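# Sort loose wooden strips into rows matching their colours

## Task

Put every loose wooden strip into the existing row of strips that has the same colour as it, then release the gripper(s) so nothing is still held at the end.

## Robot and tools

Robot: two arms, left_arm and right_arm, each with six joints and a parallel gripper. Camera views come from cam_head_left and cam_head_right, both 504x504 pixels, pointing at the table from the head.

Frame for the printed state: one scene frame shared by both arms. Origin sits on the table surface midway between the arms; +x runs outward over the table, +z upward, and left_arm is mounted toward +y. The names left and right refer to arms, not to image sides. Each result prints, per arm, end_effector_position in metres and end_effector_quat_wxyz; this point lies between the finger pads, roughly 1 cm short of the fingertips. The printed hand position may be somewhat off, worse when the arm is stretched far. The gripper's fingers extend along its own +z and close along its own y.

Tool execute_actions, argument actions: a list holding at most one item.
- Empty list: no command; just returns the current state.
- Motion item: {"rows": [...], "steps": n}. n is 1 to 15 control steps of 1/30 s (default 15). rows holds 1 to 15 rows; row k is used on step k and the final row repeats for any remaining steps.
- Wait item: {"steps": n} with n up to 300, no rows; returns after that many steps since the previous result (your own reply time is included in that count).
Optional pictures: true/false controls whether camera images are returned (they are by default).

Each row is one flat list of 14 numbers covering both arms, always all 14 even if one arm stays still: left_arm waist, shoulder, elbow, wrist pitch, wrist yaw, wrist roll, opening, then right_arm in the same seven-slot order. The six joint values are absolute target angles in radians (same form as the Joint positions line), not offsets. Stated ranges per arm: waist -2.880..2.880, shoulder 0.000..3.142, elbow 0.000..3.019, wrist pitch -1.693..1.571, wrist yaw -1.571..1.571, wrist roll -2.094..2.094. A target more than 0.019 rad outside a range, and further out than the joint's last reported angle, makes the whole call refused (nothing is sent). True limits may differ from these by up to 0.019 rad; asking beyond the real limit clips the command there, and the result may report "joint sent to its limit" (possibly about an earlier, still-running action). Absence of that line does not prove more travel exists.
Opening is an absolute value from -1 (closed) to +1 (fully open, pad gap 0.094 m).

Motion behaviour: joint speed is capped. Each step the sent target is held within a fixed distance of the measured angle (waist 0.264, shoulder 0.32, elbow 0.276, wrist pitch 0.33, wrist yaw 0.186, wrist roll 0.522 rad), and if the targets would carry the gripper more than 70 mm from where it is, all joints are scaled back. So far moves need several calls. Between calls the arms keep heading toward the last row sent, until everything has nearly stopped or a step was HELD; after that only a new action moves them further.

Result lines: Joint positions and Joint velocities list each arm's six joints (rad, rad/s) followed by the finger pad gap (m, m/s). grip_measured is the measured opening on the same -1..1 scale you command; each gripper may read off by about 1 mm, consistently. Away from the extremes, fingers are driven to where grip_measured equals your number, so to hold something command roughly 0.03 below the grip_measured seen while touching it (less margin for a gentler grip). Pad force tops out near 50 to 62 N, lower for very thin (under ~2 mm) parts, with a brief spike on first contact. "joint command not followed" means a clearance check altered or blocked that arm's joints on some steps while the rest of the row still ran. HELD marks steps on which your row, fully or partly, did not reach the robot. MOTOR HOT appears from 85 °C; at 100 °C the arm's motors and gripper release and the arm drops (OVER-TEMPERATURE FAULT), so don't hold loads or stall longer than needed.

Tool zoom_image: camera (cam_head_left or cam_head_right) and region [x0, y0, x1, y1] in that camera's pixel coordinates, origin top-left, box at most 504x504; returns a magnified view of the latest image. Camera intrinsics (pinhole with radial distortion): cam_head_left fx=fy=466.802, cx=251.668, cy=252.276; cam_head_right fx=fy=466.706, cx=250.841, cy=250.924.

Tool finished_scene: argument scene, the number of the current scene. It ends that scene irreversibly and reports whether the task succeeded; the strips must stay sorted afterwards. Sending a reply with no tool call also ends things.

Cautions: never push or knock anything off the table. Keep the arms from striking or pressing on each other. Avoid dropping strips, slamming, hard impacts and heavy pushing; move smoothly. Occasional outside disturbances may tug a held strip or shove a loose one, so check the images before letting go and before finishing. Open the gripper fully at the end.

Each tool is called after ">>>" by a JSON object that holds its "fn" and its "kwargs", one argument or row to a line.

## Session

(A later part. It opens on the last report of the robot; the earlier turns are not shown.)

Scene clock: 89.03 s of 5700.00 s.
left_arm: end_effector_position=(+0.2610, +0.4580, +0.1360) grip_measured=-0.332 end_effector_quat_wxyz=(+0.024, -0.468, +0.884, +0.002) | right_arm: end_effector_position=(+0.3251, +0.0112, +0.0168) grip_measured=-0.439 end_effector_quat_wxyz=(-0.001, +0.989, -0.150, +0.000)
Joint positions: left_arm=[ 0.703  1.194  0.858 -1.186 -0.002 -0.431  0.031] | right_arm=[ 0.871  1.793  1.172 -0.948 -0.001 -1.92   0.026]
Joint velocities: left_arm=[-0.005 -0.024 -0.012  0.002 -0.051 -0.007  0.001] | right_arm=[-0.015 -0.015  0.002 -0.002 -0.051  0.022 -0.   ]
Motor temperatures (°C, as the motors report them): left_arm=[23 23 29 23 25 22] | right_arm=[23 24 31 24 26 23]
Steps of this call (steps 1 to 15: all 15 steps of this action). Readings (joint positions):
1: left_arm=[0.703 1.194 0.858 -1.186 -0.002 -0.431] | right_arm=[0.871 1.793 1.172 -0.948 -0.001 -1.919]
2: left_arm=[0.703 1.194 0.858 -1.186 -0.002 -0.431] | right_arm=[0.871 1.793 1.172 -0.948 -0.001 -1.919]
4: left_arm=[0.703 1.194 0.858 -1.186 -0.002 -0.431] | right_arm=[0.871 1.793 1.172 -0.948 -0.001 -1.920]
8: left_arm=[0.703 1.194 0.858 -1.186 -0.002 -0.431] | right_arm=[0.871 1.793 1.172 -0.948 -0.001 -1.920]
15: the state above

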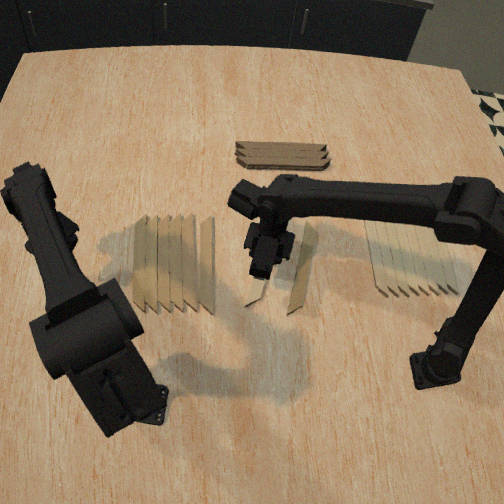

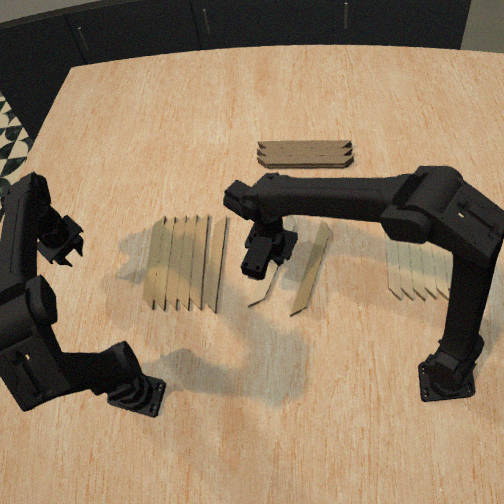

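>>> {"fn": "execute_actions", "kwargs": {
  "actions": [
    {"rows":[[0.7,1.2,0.875,-1.2,0,-0.42,-0.33,0.865,1.66,1.21,-1.06,0,-1.93,-0.48]],"steps":10}
  ],
  "pictures": false
}}

>>> {"fn": "execute_actions", "kwargs": {
  "actions": [
    {"rows":[[0.7,1.2,0.875,-1.2,0,-0.42,-0.33,0.6,1.47,0.96,-1,0,0.46,-0.48]]}
  ],
  "pictures": false
}}

>>> {"fn": "execute_actions", "kwargs": {
  "actions": [
    {"rows":[[0.7,1.2,0.875,-1.2,0,-0.42,-0.33,0.435,1.47,0.86,-0.93,0,0.46,-0.48]]}
  ],
  "pictures": false
}}

>>> {"fn": "execute_actions", "kwargs": {
  "actions": [
    {"steps":30}
  ]
}}

>>> {"fn": "zoom_image", "kwargs": {
  "camera": "cam_head_left",
  "region": [280,160,480,330]
}}

Scene clock: 97.70 s of 5700.00 s.
left_arm: end_effector_position=(+0.2610, +0.4580, +0.1360) grip_measured=-0.332 end_effector_quat_wxyz=(+0.024, -0.468, +0.884, +0.002) | right_arm: end_effector_position=(+0.3171, +0.0008, +0.0831) grip_measured=-0.439 end_effector_quat_wxyz=(-0.021, +0.988, -0.150, +0.011)
Joint positions: left_arm=[ 0.703  1.194  0.858 -1.186 -0.002 -0.431  0.031] | right_arm=[ 0.871  1.647  1.174 -1.051 -0.001 -1.92   0.026]
Joint velocities: left_arm=[-0.005 -0.024 -0.022  0.002 -0.051 -0.037 -0.   ] | right_arm=[-0.005 -0.132 -0.002 -0.012 -0.037  0.051 -0.   ]
Motor temperatures (°C, as the motors report them): left_arm=[23 23 29 23 25 22] | right_arm=[23 25 31 24 26 23]
Steps of this call (steps 1 to 15: the robot went on to your last target; steps 16 to 90: nothing new was sent; then 5.33 s passed at rest; steps 91 to 100: all 10 steps of this action). Readings (joint positions):
91: left_arm=[0.703 1.194 0.858 -1.186 -0.002 -0.431] | right_arm=[0.871 1.788 1.173 -0.963 -0.001 -1.920]
92: left_arm=[0.703 1.194 0.858 -1.186 -0.002 -0.431] | right_arm=[0.871 1.777 1.173 -0.994 -0.001 -1.920]
94: left_arm=[0.703 1.194 0.858 -1.186 -0.002 -0.431] | right_arm=[0.871 1.742 1.173 -1.036 -0.001 -1.920]
98: left_arm=[0.703 1.194 0.858 -1.186 -0.002 -0.431] | right_arm=[0.871 1.665 1.173 -1.049 -0.001 -1.920]
100: the state above

Scene clock: 98.20 s of 5700.00 s.
left_arm: end_effector_position=(+0.2610, +0.4580, +0.1360) grip_measured=-0.332 end_effector_quat_wxyz=(+0.024, -0.468, +0.884, +0.002) | right_arm: end_effector_position=(+0.3492, -0.1417, +0.0755) grip_measured=-0.439 end_effector_quat_wxyz=(+0.016, -0.601, +0.799, -0.001)
Joint positions: left_arm=[ 0.703  1.194  0.858 -1.186 -0.002 -0.431  0.031] | right_arm=[ 0.583  1.479  0.95  -1.011  0.002 -0.657  0.026]
Joint velocities: left_arm=[-0.015 -0.005 -0.007 -0.007 -0.022  0.007 -0.001] | right_arm=[ 0.151 -0.005 -0.007 -0.017 -0.051  2.777 -0.   ]
Motor temperatures (°C, as the motors report them): left_arm=[23 23 29 23 25 22] | right_arm=[23 25 31 24 26 23]
Steps of this call (steps 1 to 15: all 15 steps of this action). Readings (joint positions):
1: left_arm=[0.703 1.194 0.858 -1.186 -0.002 -0.431] | right_arm=[0.863 1.637 1.162 -1.042 -0.005 -1.880]
2: left_arm=[0.703 1.194 0.858 -1.186 -0.002 -0.431] | right_arm=[0.848 1.620 1.135 -1.028 -0.007 -1.829]
4: left_arm=[0.703 1.194 0.858 -1.186 -0.002 -0.431] | right_arm=[0.786 1.576 1.066 -1.020 -0.007 -1.714]
8: left_arm=[0.703 1.194 0.858 -1.186 -0.002 -0.431] | right_arm=[0.611 1.499 0.961 -1.016 0.003 -1.347]
15: the state above

Scene clock: 98.70 s of 5700.00 s.
left_arm: end_effector_position=(+0.2610, +0.4580, +0.1360) grip_measured=-0.332 end_effector_quat_wxyz=(+0.024, -0.468, +0.884, +0.002) | right_arm: end_effector_position=(+0.3572, -0.2081, +0.0452) grip_measured=-0.439 end_effector_quat_wxyz=(+0.004, -0.046, +0.999, +0.001)
Joint positions: left_arm=[ 0.703  1.194  0.858 -1.186 -0.002 -0.431  0.031] | right_arm=[ 0.422  1.473  0.849 -0.94   0.002  0.379  0.026]
Joint velocities: left_arm=[-0.015 -0.005 -0.007 -0.007  0.022 -0.139 -0.001] | right_arm=[ 0.015  0.005  0.007  0.002  0.051  0.462 -0.   ]
Motor temperatures (°C, as the motors report them): left_arm=[23 23 29 23 25 22] | right_arm=[23 25 31 24 26 23]
Steps of this call (steps 1 to 15: all 15 steps of this action). Readings (joint positions):
1: left_arm=[0.703 1.194 0.858 -1.186 -0.002 -0.431] | right_arm=[0.577 1.478 0.940 -0.994 -0.005 -0.560]
2: left_arm=[0.703 1.194 0.858 -1.186 -0.002 -0.431] | right_arm=[0.560 1.474 0.921 -0.966 -0.008 -0.463]
4: left_arm=[0.703 1.194 0.858 -1.186 -0.002 -0.431] | right_arm=[0.495 1.472 0.883 -0.945 -0.004 -0.266]
8: left_arm=[0.703 1.194 0.858 -1.186 -0.002 -0.431] | right_arm=[0.417 1.473 0.849 -0.944 0.003 0.115]
15: the state above

Scene clock: 99.70 s of 5700.00 s.
left_arm: end_effector_position=(+0.2610, +0.4580, +0.1360) grip_measured=-0.332 end_effector_quat_wxyz=(+0.024, -0.468, +0.884, +0.002) | right_arm: end_effector_position=(+0.3572, -0.2081, +0.0452) grip_measured=-0.439 end_effector_quat_wxyz=(+0.004, -0.012, +1.000, +0.001)
Joint positions: left_arm=[ 0.703  1.194  0.858 -1.186 -0.002 -0.431  0.031] | right_arm=[ 0.422  1.473  0.849 -0.94   0.002  0.448  0.026]
Joint velocities: left_arm=[-0.015 -0.024  0.002 -0.002  0.022 -0.037 -0.001] | right_arm=[-0.005 -0.015  0.002 -0.017 -0.007  0.051 -0.001]
Motor temperatures (°C, as the motors report them): left_arm=[23 23 29 23 25 22] | right_arm=[23 25 31 24 26 23]
Steps of this call (steps 1 to 30: the robot went on to your last target). Readings (joint positions):
1: left_arm=[0.703 1.194 0.858 -1.186 -0.002 -0.431] | right_arm=[0.422 1.473 0.849 -0.940 0.002 0.394]
2: left_arm=[0.703 1.194 0.858 -1.186 -0.002 -0.431] | right_arm=[0.422 1.473 0.849 -0.940 0.002 0.405]
4: left_arm=[0.703 1.194 0.858 -1.186 -0.002 -0.431] | right_arm=[0.422 1.473 0.849 -0.940 0.002 0.420]
8: left_arm=[0.703 1.194 0.858 -1.186 -0.002 -0.431] | right_arm=[0.422 1.473 0.849 -0.940 0.002 0.437]
30: the state above
All arms were judged still, so your last target was given up. Only a new action makes them travel on or press farther. Fingers that are still opening or closing keep moving.

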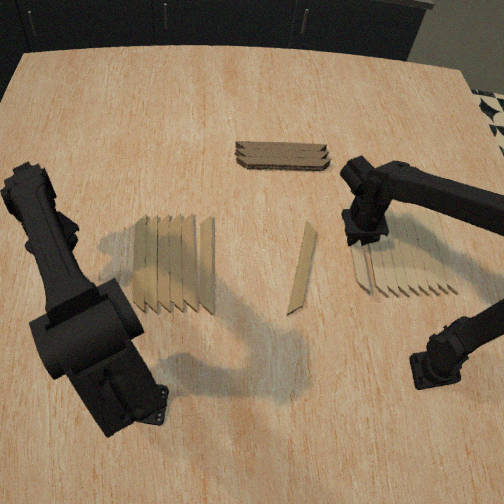

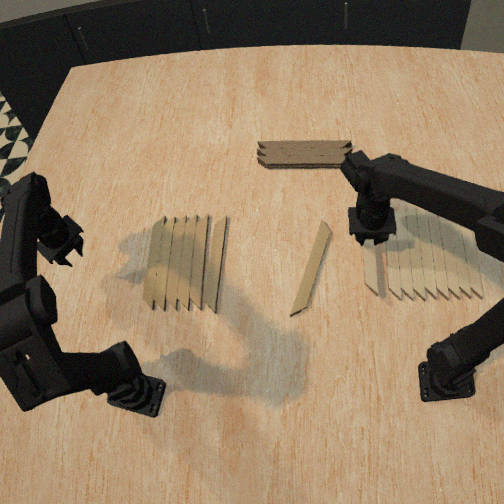

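Region (280, 160, 480, 330) of cam_head_left's 504x504 image, scaled by 2.520, with more detail than that image has; it fills the top 428 rows of this view, and the rest is white.

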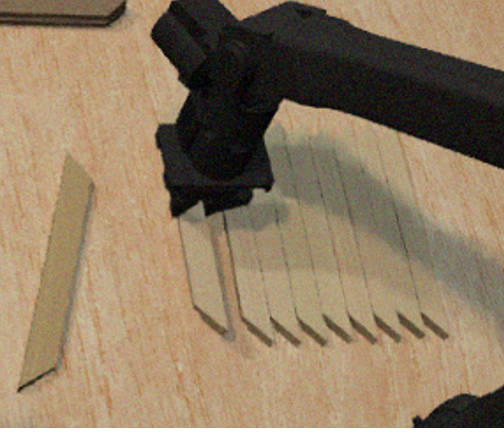

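>>> {"fn": "execute_actions", "kwargs": {
  "actions": [
    {"rows":[[0.7,1.2,0.875,-1.2,0,-0.42,-0.33,0.43,1.5,0.83,-0.88,0,0.48,-0.48],[0.7,1.2,0.875,-1.2,0,-0.42,-0.33,0.43,1.5,0.83,-0.88,0,0.48,-0.48],[0.7,1.2,0.875,-1.2,0,-0.42,-0.33,0.43,1.5,0.83,-0.88,0,0.48,-0.48],[0.7,1.2,0.875,-1.2,0,-0.42,-0.33,0.43,1.52,0.806,-0.85,0,0.48,-0.48]]}
  ]
}}

>>> {"fn": "zoom_image", "kwargs": {
  "camera": "cam_head_left",
  "region": [280,160,480,330]
}}

Scene clock: 104.17 s of 5700.00 s.
left_arm: end_effector_position=(+0.2610, +0.4580, +0.1360) grip_measured=-0.332 end_effector_quat_wxyz=(+0.024, -0.468, +0.884, +0.002) | right_arm: end_effector_position=(+0.3508, -0.2114, +0.0162) grip_measured=-0.439 end_effector_quat_wxyz=(-0.001, -0.002, +1.000, -0.002)
Joint positions: left_arm=[ 0.703  1.194  0.858 -1.186 -0.002 -0.431  0.031] | right_arm=[ 0.422  1.517  0.803 -0.86   0.002  0.468  0.026]
Joint velocities: left_arm=[-0.024 -0.005 -0.017  0.007 -0.007  0.007  0.001] | right_arm=[-0.015 -0.005 -0.012 -0.002 -0.11   0.022 -0.001]
Motor temperatures (°C, as the motors report them): left_arm=[23 23 29 23 25 22] | right_arm=[23 25 31 24 26 23]
Steps of this call (steps 1 to 90: nothing new was sent; then 0.97 s passed at rest; steps 91 to 105: all 15 steps of this action). Readings (joint positions):
91: left_arm=[0.703 1.194 0.858 -1.186 -0.002 -0.431] | right_arm=[0.422 1.473 0.847 -0.930 0.002 0.452]
92: left_arm=[0.703 1.194 0.858 -1.186 -0.002 -0.431] | right_arm=[0.422 1.474 0.843 -0.914 0.002 0.455]
94: left_arm=[0.703 1.194 0.858 -1.186 -0.002 -0.431] | right_arm=[0.422 1.480 0.834 -0.891 0.002 0.460]
98: left_arm=[0.703 1.194 0.858 -1.186 -0.002 -0.431] | right_arm=[0.422 1.505 0.810 -0.863 0.002 0.465]
105: the state above

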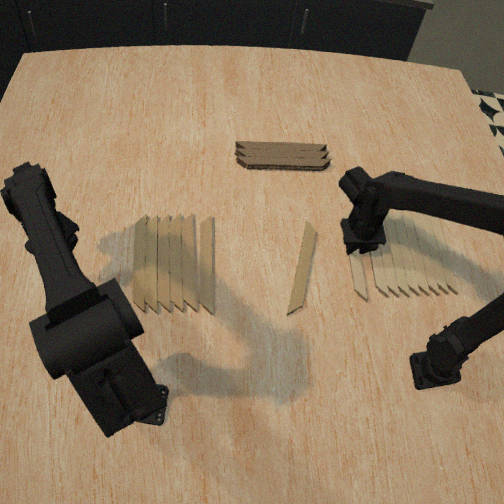

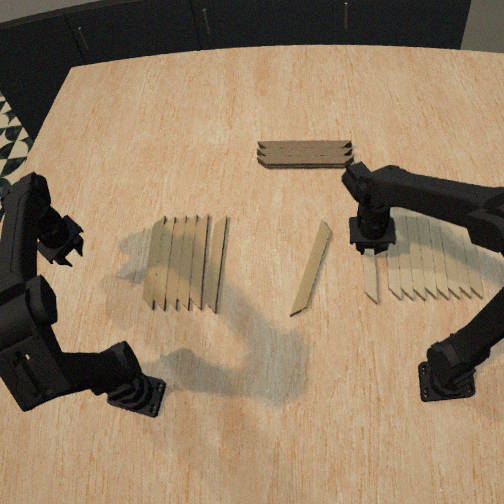

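Region (280, 160, 480, 330) of cam_head_left's 504x504 image, scaled by 2.520, with more detail than that image has; it fills the top 428 rows of this view, and the rest is white.

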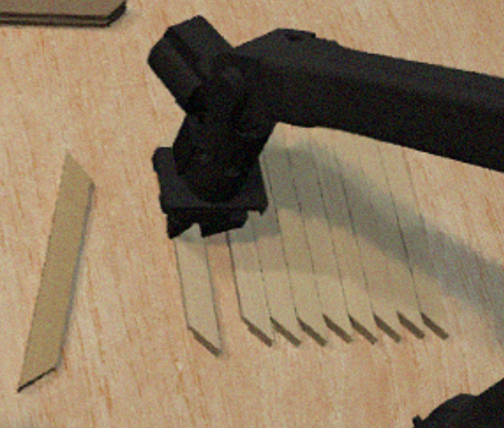

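>>> {"fn": "execute_actions", "kwargs": {
  "actions": [
    {"rows":[[0.7,1.2,0.875,-1.2,0,-0.42,-0.33,0.372,1.51,0.81,-0.85,0,0.385,-0.48]]}
  ],
  "pictures": false
}}

>>> {"fn": "execute_actions", "kwargs": {
  "actions": [
    {"rows":[[0.7,1.2,0.875,-1.2,0,-0.42,-0.33,0.372,1.51,0.81,-0.85,0,0.385,-0.33]],"steps":8}
  ],
  "pictures": false
}}

>>> {"fn": "execute_actions", "kwargs": {
  "actions": [
    {"rows":[[0.7,1.2,0.875,-1.2,0,-0.42,-0.33,0.372,1.41,0.81,-0.9,0,0.385,-0.33]],"steps":10}
  ],
  "pictures": false
}}

>>> {"fn": "execute_actions", "kwargs": {
  "actions": [
    {"rows":[[0.7,1.2,0.875,-1.2,0,-0.42,-0.33,0.52,1.41,0.81,-0.9,0,-1.15,0.6]]}
  ],
  "pictures": false
}}

>>> {"fn": "execute_actions", "kwargs": {
  "actions": [
    {"steps":15}
  ],
  "pictures": false
}}

>>> {"fn": "execute_actions", "kwargs": {
  "actions": [
    {"rows":[[0.7,1.2,0.875,-1.2,0,-0.42,-0.33,0.52,1.47,0.81,-0.85,0,-1.15,0.6],[0.7,1.2,0.875,-1.2,0,-0.42,-0.33,0.52,1.47,0.81,-0.85,0,-1.15,0.6],[0.7,1.2,0.875,-1.2,0,-0.42,-0.33,0.52,1.47,0.81,-0.85,0,-1.15,0.6],[0.7,1.2,0.875,-1.2,0,-0.42,-0.33,0.52,1.47,0.81,-0.85,0,-1.15,0.6],[0.7,1.2,0.875,-1.2,0,-0.42,-0.33,0.52,1.515,0.81,-0.85,0,-1.15,0.6]]}
  ],
  "pictures": false
}}

>>> {"fn": "execute_actions", "kwargs": {
  "actions": [
    {"rows":[[0.7,1.2,0.875,-1.2,0,-0.42,-0.33,0.48,1.515,0.81,-0.85,0,-1.15,0.6],[0.7,1.2,0.875,-1.2,0,-0.42,-0.33,0.48,1.515,0.81,-0.85,0,-1.15,0.6],[0.7,1.2,0.875,-1.2,0,-0.42,-0.33,0.46,1.515,0.81,-0.85,0,-1.15,0.6],[0.7,1.2,0.875,-1.2,0,-0.42,-0.33,0.45,1.515,0.81,-0.85,0,-1.15,0.6],[0.7,1.2,0.875,-1.2,0,-0.42,-0.33,0.44,1.515,0.81,-0.85,0,-1.15,0.6],[0.7,1.2,0.875,-1.2,0,-0.42,-0.33,0.42,1.515,0.81,-0.85,0,-1.15,0.6]]}
  ]
}}

>>> {"fn": "zoom_image", "kwargs": {
  "camera": "cam_head_left",
  "region": [280,160,480,330]
}}

Scene clock: 116.90 s of 5700.00 s.
left_arm: end_effector_position=(+0.2610, +0.4580, +0.1360) grip_measured=-0.332 end_effector_quat_wxyz=(+0.024, -0.468, +0.884, +0.002) | right_arm: end_effector_position=(+0.3574, -0.2251, +0.0162) grip_measured=-0.439 end_effector_quat_wxyz=(-0.001, -0.014, +1.000, -0.001)
Joint positions: left_arm=[ 0.703  1.194  0.858 -1.186 -0.002 -0.431  0.031] | right_arm=[ 0.379  1.517  0.803 -0.859  0.     0.4    0.026]
Joint velocities: left_arm=[ 0.005 -0.005 -0.007 -0.002 -0.007  0.051 -0.001] | right_arm=[-0.015 -0.005  0.002  0.022 -0.11  -0.037 -0.   ]
Motor temperatures (°C, as the motors report them): left_arm=[23 23 30 23 25 22] | right_arm=[23 25 30 24 26 23]
Steps of this call (steps 1 to 15: the robot went on to your last target; steps 16 to 90: nothing new was sent; then 9.23 s passed at rest; steps 91 to 105: all 15 steps of this action). Readings (joint positions):
91: left_arm=[0.703 1.194 0.858 -1.186 -0.002 -0.431] | right_arm=[0.420 1.517 0.803 -0.859 0.001 0.457]
92: left_arm=[0.703 1.194 0.858 -1.186 -0.002 -0.431] | right_arm=[0.414 1.517 0.803 -0.859 0.000 0.445]
94: left_arm=[0.703 1.194 0.858 -1.186 -0.002 -0.431] | right_arm=[0.396 1.517 0.803 -0.859 0.000 0.427]
98: left_arm=[0.703 1.194 0.858 -1.186 -0.002 -0.431] | right_arm=[0.379 1.517 0.803 -0.859 0.000 0.409]
105: the state above

Scene clock: 117.17 s of 5700.00 s.
left_arm: end_effector_position=(+0.2610, +0.4580, +0.1360) grip_measured=-0.332 end_effector_quat_wxyz=(+0.024, -0.468, +0.884, +0.002) | right_arm: end_effector_position=(+0.3574, -0.2251, +0.0162) grip_measured=-0.333 end_effector_quat_wxyz=(-0.001, -0.015, +1.000, -0.001)
Joint positions: left_arm=[ 0.703  1.194  0.858 -1.186 -0.002 -0.431  0.031] | right_arm=[ 0.379  1.517  0.803 -0.859  0.     0.397  0.031]
Joint velocities: left_arm=[-0.024  0.005 -0.012  0.007 -0.037  0.022 -0.001] | right_arm=[-0.005 -0.005 -0.017  0.007 -0.037 -0.037 -0.001]
Motor temperatures (°C, as the motors report them): left_arm=[23 23 30 23 25 22] | right_arm=[23 25 30 24 26 23]
Steps of this call (steps 1 to 8: all 8 steps of this action). Readings (joint positions):
1: left_arm=[0.703 1.194 0.858 -1.186 -0.002 -0.431] | right_arm=[0.379 1.517 0.803 -0.859 0.000 0.400]
2: left_arm=[0.703 1.194 0.858 -1.186 -0.002 -0.431] | right_arm=[0.379 1.517 0.803 -0.859 0.000 0.399]
4: left_arm=[0.703 1.194 0.858 -1.186 -0.002 -0.431] | right_arm=[0.379 1.517 0.803 -0.859 0.000 0.398]
8: the state above

Scene clock: 117.50 s of 5700.00 s.
left_arm: end_effector_position=(+0.2610, +0.4580, +0.1360) grip_measured=-0.332 end_effector_quat_wxyz=(+0.024, -0.468, +0.884, +0.002) | right_arm: end_effector_position=(+0.3598, -0.2240, +0.0547) grip_measured=-0.333 end_effector_quat_wxyz=(+0.037, -0.016, +0.999, +0.016)
Joint positions: left_arm=[ 0.703  1.194  0.858 -1.186 -0.002 -0.431  0.031] | right_arm=[ 0.379  1.4    0.801 -0.89   0.     0.397  0.031]
Joint velocities: left_arm=[ 0.015 -0.015  0.002 -0.002 -0.051 -0.007  0.   ] | right_arm=[ 0.005 -0.005  0.007 -0.007  0.125 -0.081 -0.   ]
Motor temperatures (°C, as the motors report them): left_arm=[23 23 30 23 25 22] | right_arm=[23 25 30 24 26 23]
Steps of this call (steps 1 to 10: all 10 steps of this action). Readings (joint positions):
1: left_arm=[0.703 1.194 0.858 -1.186 -0.002 -0.431] | right_arm=[0.379 1.511 0.803 -0.864 0.000 0.397]
2: left_arm=[0.703 1.194 0.858 -1.186 -0.002 -0.431] | right_arm=[0.379 1.500 0.802 -0.875 0.000 0.397]
4: left_arm=[0.703 1.194 0.858 -1.186 -0.002 -0.431] | right_arm=[0.379 1.462 0.801 -0.888 0.000 0.397]
8: left_arm=[0.703 1.194 0.858 -1.186 -0.002 -0.431] | right_arm=[0.379 1.404 0.801 -0.890 0.000 0.397]
10: the state above

Scene clock: 118.00 s of 5700.00 s.
left_arm: end_effector_position=(+0.2610, +0.4580, +0.1360) grip_measured=-0.332 end_effector_quat_wxyz=(+0.024, -0.468, +0.884, +0.002) | right_arm: end_effector_position=(+0.3329, -0.1759, +0.0546) grip_measured=+0.597 end_effector_quat_wxyz=(+0.039, -0.691, +0.722, -0.006)
Joint positions: left_arm=[ 0.703  1.194  0.858 -1.186 -0.002 -0.431  0.031] | right_arm=[ 0.531  1.4    0.801 -0.892 -0.002 -0.945  0.075]
Joint velocities: left_arm=[-0.015 -0.005  0.017 -0.007 -0.066 -0.051 -0.   ] | right_arm=[-0.015 -0.005  0.002  0.012  0.007 -1.355 -0.   ]
Motor temperatures (°C, as the motors report them): left_arm=[23 23 30 23 25 22] | right_arm=[23 25 30 24 26 23]
Steps of this call (steps 1 to 15: all 15 steps of this action). Readings (joint positions):
1: left_arm=[0.703 1.194 0.858 -1.186 -0.002 -0.431] | right_arm=[0.388 1.400 0.801 -0.891 0.005 0.319]
2: left_arm=[0.703 1.194 0.858 -1.186 -0.002 -0.431] | right_arm=[0.410 1.400 0.801 -0.892 0.006 0.221]
4: left_arm=[0.703 1.194 0.858 -1.186 -0.002 -0.431] | right_arm=[0.473 1.400 0.801 -0.892 0.003 0.024]
8: left_arm=[0.703 1.194 0.858 -1.186 -0.002 -0.431] | right_arm=[0.532 1.400 0.801 -0.892 -0.002 -0.372]
15: the state above

Scene clock: 118.50 s of 5700.00 s.
left_arm: end_effector_position=(+0.2610, +0.4580, +0.1360) grip_measured=-0.332 end_effector_quat_wxyz=(+0.024, -0.468, +0.884, +0.002) | right_arm: end_effector_position=(+0.3329, -0.1759, +0.0546) grip_measured=+0.597 end_effector_quat_wxyz=(-0.038, +0.755, -0.655, +0.010)
Joint positions: left_arm=[ 0.703  1.194  0.858 -1.186 -0.002 -0.431  0.031] | right_arm=[ 0.531  1.4    0.801 -0.892 -0.002 -1.132  0.075]
Joint velocities: left_arm=[-0.024 -0.005  0.017 -0.002  0.022 -0.022  0.   ] | right_arm=[-0.024  0.005 -0.022  0.007  0.051 -0.066 -0.001]
Motor temperatures (°C, as the motors report them): left_arm=[23 23 30 23 25 22] | right_arm=[23 25 30 24 26 23]
Steps of this call (steps 1 to 15: the robot went on to your last target). Readings (joint positions):
1: left_arm=[0.703 1.194 0.858 -1.186 -0.002 -0.431] | right_arm=[0.531 1.400 0.801 -0.892 -0.002 -0.984]
2: left_arm=[0.703 1.194 0.858 -1.186 -0.002 -0.431] | right_arm=[0.531 1.400 0.801 -0.892 -0.002 -1.016]
4: left_arm=[0.703 1.194 0.858 -1.186 -0.002 -0.431] | right_arm=[0.531 1.400 0.801 -0.892 -0.002 -1.060]
8: left_arm=[0.703 1.194 0.858 -1.186 -0.002 -0.431] | right_arm=[0.531 1.400 0.801 -0.892 -0.002 -1.107]
15: the state above

Scene clock: 119.00 s of 5700.00 s.
left_arm: end_effector_position=(+0.2610, +0.4580, +0.1360) grip_measured=-0.332 end_effector_quat_wxyz=(+0.024, -0.468, +0.884, +0.002) | right_arm: end_effector_position=(+0.3301, -0.1777, +0.0148) grip_measured=+0.597 end_effector_quat_wxyz=(+0.003, +0.757, -0.653, -0.002)
Joint positions: left_arm=[ 0.703  1.194  0.858 -1.186 -0.002 -0.431  0.031] | right_arm=[ 0.531  1.52   0.801 -0.859 -0.002 -1.138  0.075]
Joint velocities: left_arm=[ 0.024 -0.005 -0.007 -0.012 -0.066  0.007 -0.   ] | right_arm=[-0.005  0.005 -0.012  0.012  0.051  0.037 -0.   ]
Motor temperatures (°C, as the motors report them): left_arm=[23 23 30 23 25 22] | right_arm=[23 25 30 24 26 23]
Steps of this call (steps 1 to 15: all 15 steps of this action). Readings (joint positions):
1: left_arm=[0.703 1.194 0.858 -1.186 -0.002 -0.431] | right_arm=[0.531 1.404 0.801 -0.887 -0.002 -1.133]
2: left_arm=[0.703 1.194 0.858 -1.186 -0.002 -0.431] | right_arm=[0.531 1.412 0.801 -0.877 -0.002 -1.134]
4: left_arm=[0.703 1.194 0.858 -1.186 -0.002 -0.431] | right_arm=[0.531 1.435 0.801 -0.865 -0.002 -1.136]
8: left_arm=[0.703 1.194 0.858 -1.186 -0.002 -0.431] | right_arm=[0.531 1.498 0.801 -0.860 -0.002 -1.137]
15: the state above

Scene clock: 119.50 s of 5700.00 s.
left_arm: end_effector_position=(+0.2610, +0.4580, +0.1360) grip_measured=-0.332 end_effector_quat_wxyz=(+0.024, -0.468, +0.884, +0.002) | right_arm: end_effector_position=(+0.3499, -0.2120, +0.0148) grip_measured=+0.598 end_effector_quat_wxyz=(+0.003, +0.720, -0.694, -0.001)
Joint positions: left_arm=[ 0.703  1.194  0.858 -1.186 -0.002 -0.431  0.031] | right_arm=[ 0.421  1.52   0.801 -0.859 -0.    -1.139  0.075]
Joint velocities: left_arm=[-0.015 -0.005  0.002 -0.017  0.051  0.007 -0.   ] | right_arm=[-0.015  0.005  0.022  0.012 -0.037  0.007 -0.001]
Motor temperatures (°C, as the motors report them): left_arm=[23 23 30 23 25 22] | right_arm=[23 25 30 24 26 23]
Steps of this call (steps 1 to 15: all 15 steps of this action). Readings (joint positions):
1: left_arm=[0.703 1.194 0.858 -1.186 -0.002 -0.431] | right_arm=[0.529 1.520 0.801 -0.859 -0.002 -1.138]
2: left_arm=[0.703 1.194 0.858 -1.186 -0.002 -0.431] | right_arm=[0.523 1.520 0.801 -0.859 -0.002 -1.138]
4: left_arm=[0.703 1.194 0.858 -1.186 -0.002 -0.431] | right_arm=[0.498 1.520 0.801 -0.859 -0.002 -1.139]
8: left_arm=[0.703 1.194 0.858 -1.186 -0.002 -0.431] | right_arm=[0.436 1.520 0.801 -0.859 -0.001 -1.139]
15: the state above

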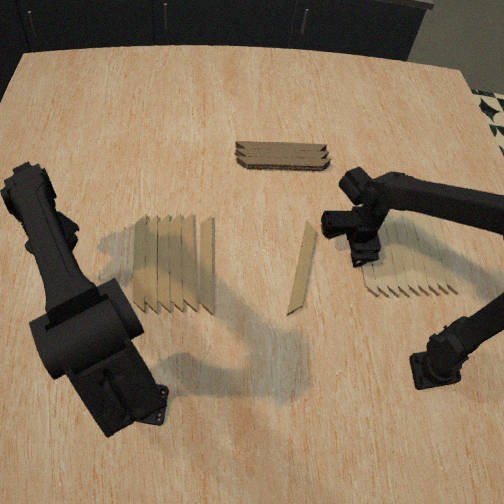

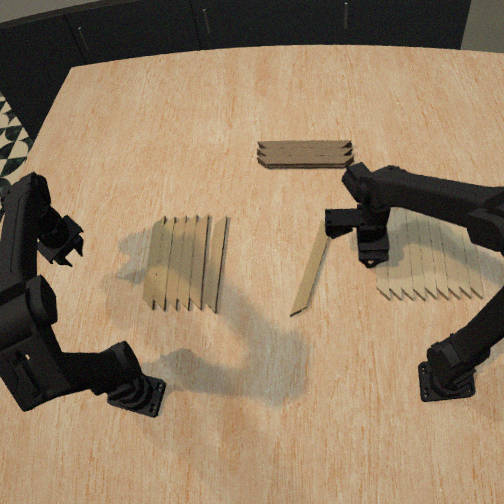

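Region (280, 160, 480, 330) of cam_head_left's 504x504 image, scaled by 2.520, with more detail than that image has; it fills the top 428 rows of this view, and the rest is white.

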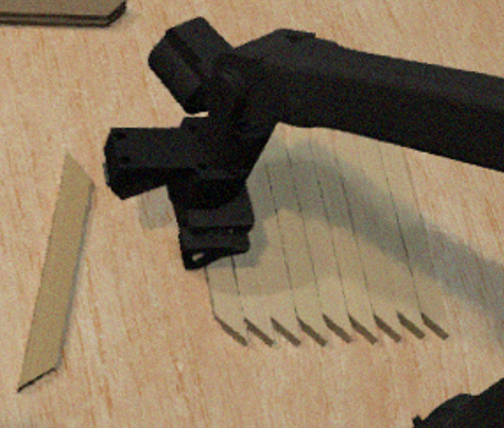

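>>> {"fn": "execute_actions", "kwargs": {
  "actions": [
    {"rows":[[0.7,1.2,0.875,-1.2,0,-0.42,-0.33,0.5,1.45,0.9,-0.95,0,-1.15,0.4]],"steps":8}
  ],
  "pictures": false
}}

>>> {"fn": "execute_actions", "kwargs": {
  "actions": [
    {"rows":[[0.7,1.2,0.875,-1.2,0,-0.42,-0.33,0.76,1.53,0.985,-0.93,0,-2.08,0.4]]}
  ],
  "pictures": false
}}

>>> {"fn": "execute_actions", "kwargs": {
  "actions": [
    {"rows":[[0.7,1.2,0.875,-1.2,0,-0.42,-0.33,0.76,1.59,0.985,-0.88,0,-2.08,0.4]],"steps":10}
  ],
  "pictures": false
}}

>>> {"fn": "execute_actions", "kwargs": {
  "actions": [
    {"rows":[[0.7,1.2,0.875,-1.2,0,-0.42,-0.33,0.76,1.64,0.985,-0.88,0,-2.08,0.4]]}
  ],
  "pictures": false
}}

>>> {"fn": "execute_actions", "kwargs": {
  "actions": [
    {"rows":[[0.7,1.2,0.875,-1.2,0,-0.42,-0.33,0.76,1.64,0.985,-0.88,0,-2.08,-0.48]]}
  ]
}}

Scene clock: 126.77 s of 5700.00 s.
left_arm: end_effector_position=(+0.2610, +0.4580, +0.1360) grip_measured=-0.332 end_effector_quat_wxyz=(+0.024, -0.468, +0.884, +0.002) | right_arm: end_effector_position=(+0.3504, -0.1786, +0.0556) grip_measured=+0.403 end_effector_quat_wxyz=(-0.019, +0.747, -0.664, +0.006)
Joint positions: left_arm=[ 0.703  1.194  0.858 -1.186 -0.002 -0.431  0.031] | right_arm=[ 0.5    1.456  0.864 -0.938  0.    -1.139  0.066]
Joint velocities: left_arm=[-0.015 -0.005 -0.007 -0.007  0.007  0.037 -0.001] | right_arm=[-0.005 -0.171  0.105 -0.012  0.051  0.081 -0.001]
Motor temperatures (°C, as the motors report them): left_arm=[23 23 30 23 25 22] | right_arm=[23 25 30 24 26 23]
Steps of this call (steps 1 to 15: the robot went on to your last target; steps 16 to 90: nothing new was sent; then 4.00 s passed at rest; steps 91 to 98: all 8 steps of this action). Readings (joint positions):
91: left_arm=[0.703 1.194 0.858 -1.186 -0.002 -0.431] | right_arm=[0.426 1.517 0.807 -0.875 0.002 -1.139]
92: left_arm=[0.703 1.194 0.858 -1.186 -0.002 -0.431] | right_arm=[0.437 1.513 0.816 -0.903 0.002 -1.139]
94: left_arm=[0.703 1.194 0.858 -1.186 -0.002 -0.431] | right_arm=[0.469 1.494 0.835 -0.931 0.002 -1.139]
98: the state above

Scene clock: 127.27 s of 5700.00 s.
left_arm: end_effector_position=(+0.2610, +0.4580, +0.1360) grip_measured=-0.332 end_effector_quat_wxyz=(+0.024, -0.468, +0.884, +0.002) | right_arm: end_effector_position=(+0.3113, -0.0728, +0.0603) grip_measured=+0.403 end_effector_quat_wxyz=(-0.028, +0.987, -0.156, +0.018)
Joint positions: left_arm=[ 0.703  1.194  0.858 -1.186 -0.002 -0.431  0.031] | right_arm=[ 0.773  1.524  0.953 -0.933 -0.002 -2.006  0.066]
Joint velocities: left_arm=[-0.005 -0.005  0.007  0.007 -0.022  0.066  0.   ] | right_arm=[-0.093 -0.015  0.012 -0.032 -0.11  -0.344  0.001]
Motor temperatures (°C, as the motors report them): left_arm=[23 23 30 23 25 22] | right_arm=[23 25 30 24 26 23]
Steps of this call (steps 1 to 15: all 15 steps of this action). Readings (joint positions):
1: left_arm=[0.703 1.194 0.858 -1.186 -0.002 -0.431] | right_arm=[0.511 1.454 0.871 -0.938 0.006 -1.187]
2: left_arm=[0.703 1.194 0.858 -1.186 -0.002 -0.431] | right_arm=[0.536 1.458 0.881 -0.938 0.007 -1.251]
4: left_arm=[0.703 1.194 0.858 -1.186 -0.002 -0.431] | right_arm=[0.619 1.477 0.906 -0.938 0.007 -1.399]
8: left_arm=[0.703 1.194 0.858 -1.186 -0.002 -0.431] | right_arm=[0.773 1.519 0.951 -0.933 -0.004 -1.763]
15: the state above

Scene clock: 127.60 s of 5700.00 s.
left_arm: end_effector_position=(+0.2610, +0.4580, +0.1360) grip_measured=-0.332 end_effector_quat_wxyz=(+0.024, -0.468, +0.884, +0.002) | right_arm: end_effector_position=(+0.3156, -0.0702, +0.0355) grip_measured=+0.403 end_effector_quat_wxyz=(-0.018, +0.991, -0.130, +0.012)
Joint positions: left_arm=[ 0.703  1.194  0.858 -1.186 -0.002 -0.431  0.031] | right_arm=[ 0.769  1.588  0.953 -0.891 -0.002 -2.062  0.066]
Joint velocities: left_arm=[ 0.005  0.005  0.017 -0.002 -0.007 -0.007 -0.001] | right_arm=[-0.005  0.015  0.007  0.012  0.037  0.037 -0.   ]
Motor temperatures (°C, as the motors report them): left_arm=[23 23 30 23 25 22] | right_arm=[23 25 30 24 26 23]
Steps of this call (steps 1 to 10: all 10 steps of this action). Readings (joint positions):
1: left_arm=[0.703 1.194 0.858 -1.186 -0.002 -0.431] | right_arm=[0.771 1.526 0.953 -0.926 -0.002 -2.018]
2: left_arm=[0.703 1.194 0.858 -1.186 -0.002 -0.431] | right_arm=[0.770 1.532 0.953 -0.912 -0.002 -2.028]
4: left_arm=[0.703 1.194 0.858 -1.186 -0.002 -0.431] | right_arm=[0.769 1.552 0.953 -0.896 -0.002 -2.043]
8: left_arm=[0.703 1.194 0.858 -1.186 -0.002 -0.431] | right_arm=[0.769 1.585 0.953 -0.891 -0.002 -2.058]
10: the state above

Scene clock: 128.10 s of 5700.00 s.
left_arm: end_effector_position=(+0.2610, +0.4580, +0.1360) grip_measured=-0.332 end_effector_quat_wxyz=(+0.024, -0.468, +0.884, +0.002) | right_arm: end_effector_position=(+0.3131, -0.0729, +0.0184) grip_measured=+0.403 end_effector_quat_wxyz=(-0.002, +0.992, -0.127, -0.000)
Joint positions: left_arm=[ 0.703  1.194  0.858 -1.186 -0.002 -0.431  0.031] | right_arm=[ 0.769  1.633  0.954 -0.889 -0.002 -2.068  0.066]
Joint velocities: left_arm=[ 0.015 -0.015 -0.007 -0.007 -0.081  0.037 -0.001] | right_arm=[-0.015 -0.024 -0.002 -0.007 -0.066 -0.081 -0.001]
Motor temperatures (°C, as the motors report them): left_arm=[23 23 30 23 25 22] | right_arm=[23 25 30 24 26 23]
Steps of this call (steps 1 to 15: all 15 steps of this action). Readings (joint positions):
1: left_arm=[0.703 1.194 0.858 -1.186 -0.002 -0.431] | right_arm=[0.769 1.590 0.953 -0.891 -0.002 -2.063]
2: left_arm=[0.703 1.194 0.858 -1.186 -0.002 -0.431] | right_arm=[0.769 1.594 0.954 -0.890 -0.002 -2.064]
4: left_arm=[0.703 1.194 0.858 -1.186 -0.002 -0.431] | right_arm=[0.769 1.607 0.954 -0.889 -0.002 -2.065]
8: left_arm=[0.703 1.194 0.858 -1.186 -0.002 -0.431] | right_arm=[0.769 1.631 0.954 -0.889 -0.002 -2.067]
15: the state above

Scene clock: 128.60 s of 5700.00 s.
left_arm: end_effector_position=(+0.2610, +0.4580, +0.1360) grip_measured=-0.332 end_effector_quat_wxyz=(+0.024, -0.468, +0.884, +0.002) | right_arm: end_effector_position=(+0.3134, -0.0727, +0.0184) grip_measured=-0.443 end_effector_quat_wxyz=(-0.002, +0.992, -0.127, +0.000)
Joint positions: left_arm=[ 0.703  1.194  0.858 -1.186 -0.002 -0.431  0.031] | right_arm=[ 0.769  1.633  0.954 -0.888 -0.001 -2.069  0.026]
Joint velocities: left_arm=[-0.005 -0.015  0.022  0.007  0.022 -0.037  0.   ] | right_arm=[-0.015 -0.024  0.002  0.012 -0.125 -0.007  0.003]
Motor temperatures (°C, as the motors report them): left_arm=[23 23 30 23 25 22] | right_arm=[23 25 30 24 26 23]
Steps of this call (steps 1 to 15: all 15 steps of this action). Readings (joint positions):
1: left_arm=[0.703 1.194 0.858 -1.186 -0.002 -0.431] | right_arm=[0.769 1.633 0.954 -0.889 -0.002 -2.068]
2: left_arm=[0.703 1.194 0.858 -1.186 -0.002 -0.431] | right_arm=[0.769 1.633 0.954 -0.889 -0.002 -2.068]
4: left_arm=[0.703 1.194 0.858 -1.186 -0.002 -0.431] | right_arm=[0.769 1.633 0.954 -0.888 -0.001 -2.069]
8: left_arm=[0.703 1.194 0.858 -1.186 -0.002 -0.431] | right_arm=[0.769 1.633 0.954 -0.888 -0.001 -2.069]
15: the state above

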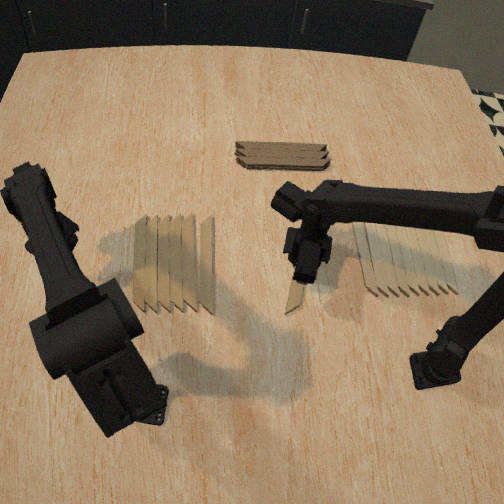

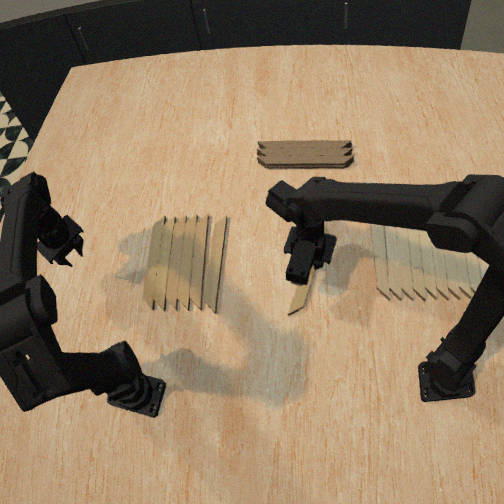

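>>> {"fn": "execute_actions", "kwargs": {
  "actions": [
    {"rows":[[0.7,1.2,0.875,-1.2,0,-0.42,-0.33,0.8,1.64,1.12,-1.02,0,-1.8,-0.48]],"steps":8}
  ],
  "pictures": false
}}

>>> {"fn": "execute_actions", "kwargs": {
  "actions": [
    {"rows":[[0.7,1.2,0.875,-1.2,0,-0.42,-0.33,0.85,1.7,1.23,-1.06,0,1.01,-0.48]]}
  ],
  "pictures": false
}}

>>> {"fn": "execute_actions", "kwargs": {
  "actions": [
    {"steps":15}
  ],
  "pictures": false
}}

>>> {"fn": "execute_actions", "kwargs": {
  "actions": [
    {"rows":[[0.7,1.2,0.875,-1.2,0,-0.42,-0.33,0.96,1.9,1.475,-1.07,0,1.01,-0.48]]}
  ],
  "pictures": false
}}

>>> {"fn": "execute_actions", "kwargs": {
  "actions": [
    {"rows":[[0.7,1.2,0.875,-1.2,0,-0.42,-0.33,0.96,1.955,1.475,-1.04,0,1.01,-0.48]]}
  ]
}}

>>> {"fn": "zoom_image", "kwargs": {
  "camera": "cam_head_left",
  "region": [120,160,320,330]
}}

Scene clock: 136.33 s of 5700.00 s.
left_arm: end_effector_position=(+0.2610, +0.4580, +0.1360) grip_measured=-0.332 end_effector_quat_wxyz=(+0.024, -0.468, +0.884, +0.002) | right_arm: end_effector_position=(+0.3313, -0.0402, +0.0582) grip_measured=-0.443 end_effector_quat_wxyz=(-0.008, +0.975, -0.221, +0.004)
Joint positions: left_arm=[ 0.703  1.194  0.858 -1.186 -0.002 -0.431  0.031] | right_arm=[ 0.79   1.643  1.095 -1.004 -0.    -1.856  0.026]
Joint velocities: left_arm=[-0.005 -0.005  0.002  0.002 -0.037  0.066 -0.   ] | right_arm=[ 0.005 -0.015  0.115  0.002 -0.051  0.33   0.001]
Motor temperatures (°C, as the motors report them): left_arm=[23 23 30 23 25 22] | right_arm=[23 25 30 24 26 23]
Steps of this call (steps 1 to 15: the robot went on to your last target; steps 16 to 90: nothing new was sent; then 4.47 s passed at rest; steps 91 to 98: all 8 steps of this action). Readings (joint positions):
91: left_arm=[0.703 1.194 0.858 -1.186 -0.002 -0.431] | right_arm=[0.771 1.635 0.966 -0.915 -0.000 -2.030]
92: left_arm=[0.703 1.194 0.858 -1.186 -0.002 -0.431] | right_arm=[0.773 1.640 0.989 -0.959 -0.000 -1.986]
94: left_arm=[0.703 1.194 0.858 -1.186 -0.002 -0.431] | right_arm=[0.780 1.643 1.037 -0.997 -0.000 -1.923]
98: the state above

Scene clock: 136.83 s of 5700.00 s.
left_arm: end_effector_position=(+0.2610, +0.4580, +0.1360) grip_measured=-0.332 end_effector_quat_wxyz=(+0.024, -0.468, +0.884, +0.002) | right_arm: end_effector_position=(+0.3287, -0.0012, +0.0703) grip_measured=-0.443 end_effector_quat_wxyz=(+0.011, -0.604, +0.797, +0.002)
Joint positions: left_arm=[ 0.703  1.194  0.858 -1.186 -0.002 -0.431  0.031] | right_arm=[ 0.849  1.69   1.192 -1.051  0.001 -0.398  0.026]
Joint velocities: left_arm=[ 0.015  0.005  0.002 -0.002 -0.022  0.022 -0.   ] | right_arm=[ 0.005  0.005  0.007 -0.017  0.007  2.762  0.   ]
Motor temperatures (°C, as the motors report them): left_arm=[23 23 30 23 25 22] | right_arm=[23 25 31 24 26 23]
Steps of this call (steps 1 to 15: all 15 steps of this action). Readings (joint positions):
1: left_arm=[0.703 1.194 0.858 -1.186 -0.002 -0.431] | right_arm=[0.794 1.646 1.106 -1.016 0.001 -1.776]
2: left_arm=[0.703 1.194 0.858 -1.186 -0.002 -0.431] | right_arm=[0.800 1.656 1.125 -1.035 0.002 -1.677]
4: left_arm=[0.703 1.194 0.858 -1.186 -0.002 -0.431] | right_arm=[0.819 1.677 1.165 -1.047 0.002 -1.480]
8: left_arm=[0.703 1.194 0.858 -1.186 -0.002 -0.431] | right_arm=[0.848 1.690 1.192 -1.047 0.001 -1.086]
15: the state above

Scene clock: 137.33 s of 5700.00 s.
left_arm: end_effector_position=(+0.2610, +0.4580, +0.1360) grip_measured=-0.332 end_effector_quat_wxyz=(+0.024, -0.468, +0.884, +0.002) | right_arm: end_effector_position=(+0.3287, -0.0012, +0.0703) grip_measured=-0.443 end_effector_quat_wxyz=(+0.007, -0.017, +1.000, +0.008)
Joint positions: left_arm=[ 0.703  1.194  0.858 -1.186 -0.002 -0.431  0.031] | right_arm=[ 0.849  1.69   1.192 -1.051  0.001  0.864  0.026]
Joint velocities: left_arm=[ 0.005 -0.015 -0.022 -0.007 -0.037 -0.066  0.   ] | right_arm=[-0.005  0.005  0.007 -0.017 -0.066  0.974  0.   ]
Motor temperatures (°C, as the motors report them): left_arm=[23 23 30 23 25 22] | right_arm=[23 25 31 24 26 23]
Steps of this call (steps 1 to 15: the robot went on to your last target). Readings (joint positions):
1: left_arm=[0.703 1.194 0.858 -1.186 -0.002 -0.431] | right_arm=[0.849 1.690 1.192 -1.051 0.001 -0.300]
2: left_arm=[0.703 1.194 0.858 -1.186 -0.002 -0.431] | right_arm=[0.849 1.690 1.192 -1.051 0.001 -0.202]
4: left_arm=[0.703 1.194 0.858 -1.186 -0.002 -0.431] | right_arm=[0.849 1.690 1.192 -1.051 0.001 -0.005]
8: left_arm=[0.703 1.194 0.858 -1.186 -0.002 -0.431] | right_arm=[0.849 1.690 1.192 -1.051 0.001 0.389]
15: the state above

Scene clock: 137.83 s of 5700.00 s.
left_arm: end_effector_position=(+0.2610, +0.4580, +0.1360) grip_measured=-0.332 end_effector_quat_wxyz=(+0.024, -0.468, +0.884, +0.002) | right_arm: end_effector_position=(+0.3281, +0.1081, +0.0480) grip_measured=-0.443 end_effector_quat_wxyz=(+0.011, -0.014, +1.000, +0.018)
Joint positions: left_arm=[ 0.703  1.194  0.858 -1.186 -0.002 -0.431  0.031] | right_arm=[ 0.971  1.913  1.449 -1.065 -0.001  0.992  0.026]
Joint velocities: left_arm=[-0.005  0.015 -0.002 -0.002  0.051  0.007 -0.   ] | right_arm=[-0.024 -0.015 -0.012 -0.017  0.022  0.066 -0.   ]
Motor temperatures (°C, as the motors report them): left_arm=[23 23 30 23 25 22] | right_arm=[23 25 31 24 26 23]
Steps of this call (steps 1 to 15: all 15 steps of this action). Readings (joint positions):
1: left_arm=[0.703 1.194 0.858 -1.186 -0.002 -0.431] | right_arm=[0.853 1.699 1.204 -1.059 0.002 0.885]
2: left_arm=[0.703 1.194 0.858 -1.186 -0.002 -0.431] | right_arm=[0.859 1.720 1.235 -1.068 0.002 0.899]
4: left_arm=[0.703 1.194 0.858 -1.186 -0.002 -0.431] | right_arm=[0.883 1.786 1.320 -1.071 0.002 0.926]
8: left_arm=[0.703 1.194 0.858 -1.186 -0.002 -0.431] | right_arm=[0.944 1.895 1.447 -1.063 0.001 0.967]
15: the state above

Scene clock: 138.33 s of 5700.00 s.
left_arm: end_effector_position=(+0.2610, +0.4580, +0.1360) grip_measured=-0.332 end_effector_quat_wxyz=(+0.024, -0.468, +0.884, +0.002) | right_arm: end_effector_position=(+0.3286, +0.1085, +0.0299) grip_measured=-0.443 end_effector_quat_wxyz=(+0.006, -0.011, +1.000, +0.010)
Joint positions: left_arm=[ 0.703  1.194  0.858 -1.186 -0.002 -0.431  0.031] | right_arm=[ 0.97   1.946  1.449 -1.051 -0.001  0.998  0.026]
Joint velocities: left_arm=[-0.015  0.015  0.032 -0.007 -0.022  0.022  0.001] | right_arm=[-0.015 -0.015 -0.037 -0.007  0.007 -0.037  0.   ]
Motor temperatures (°C, as the motors report them): left_arm=[23 23 30 23 25 22] | right_arm=[23 25 31 24 26 23]
Steps of this call (steps 1 to 15: all 15 steps of this action). Readings (joint positions):
1: left_arm=[0.703 1.194 0.858 -1.186 -0.002 -0.431] | right_arm=[0.970 1.915 1.449 -1.064 -0.001 0.993]
2: left_arm=[0.703 1.194 0.858 -1.186 -0.002 -0.431] | right_arm=[0.970 1.917 1.449 -1.059 -0.001 0.994]
4: left_arm=[0.703 1.194 0.858 -1.186 -0.002 -0.431] | right_arm=[0.970 1.925 1.449 -1.053 -0.001 0.996]
8: left_arm=[0.703 1.194 0.858 -1.186 -0.002 -0.431] | right_arm=[0.970 1.942 1.449 -1.051 -0.001 0.997]
15: the state above

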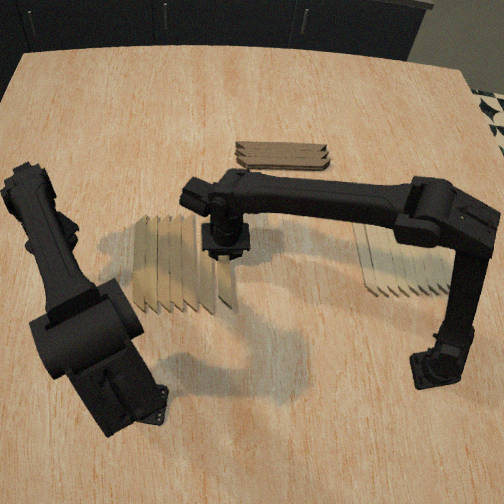

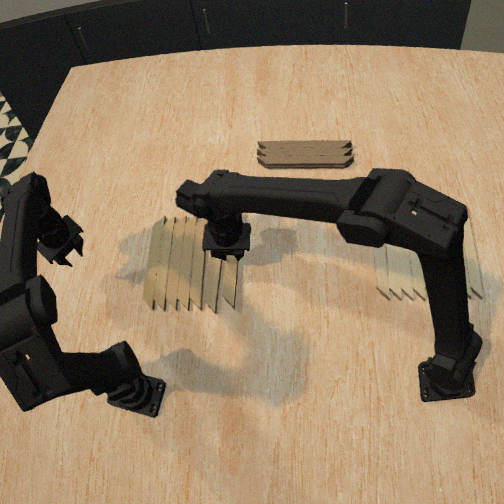

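Region (120, 160, 320, 330) of cam_head_left's 504x504 image, scaled by 2.520, with more detail than that image has; it fills the top 428 rows of this view, and the rest is white.

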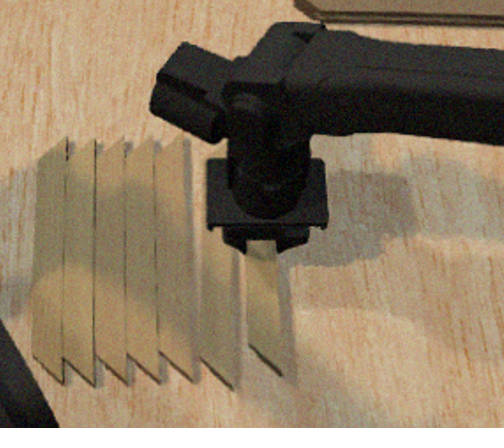

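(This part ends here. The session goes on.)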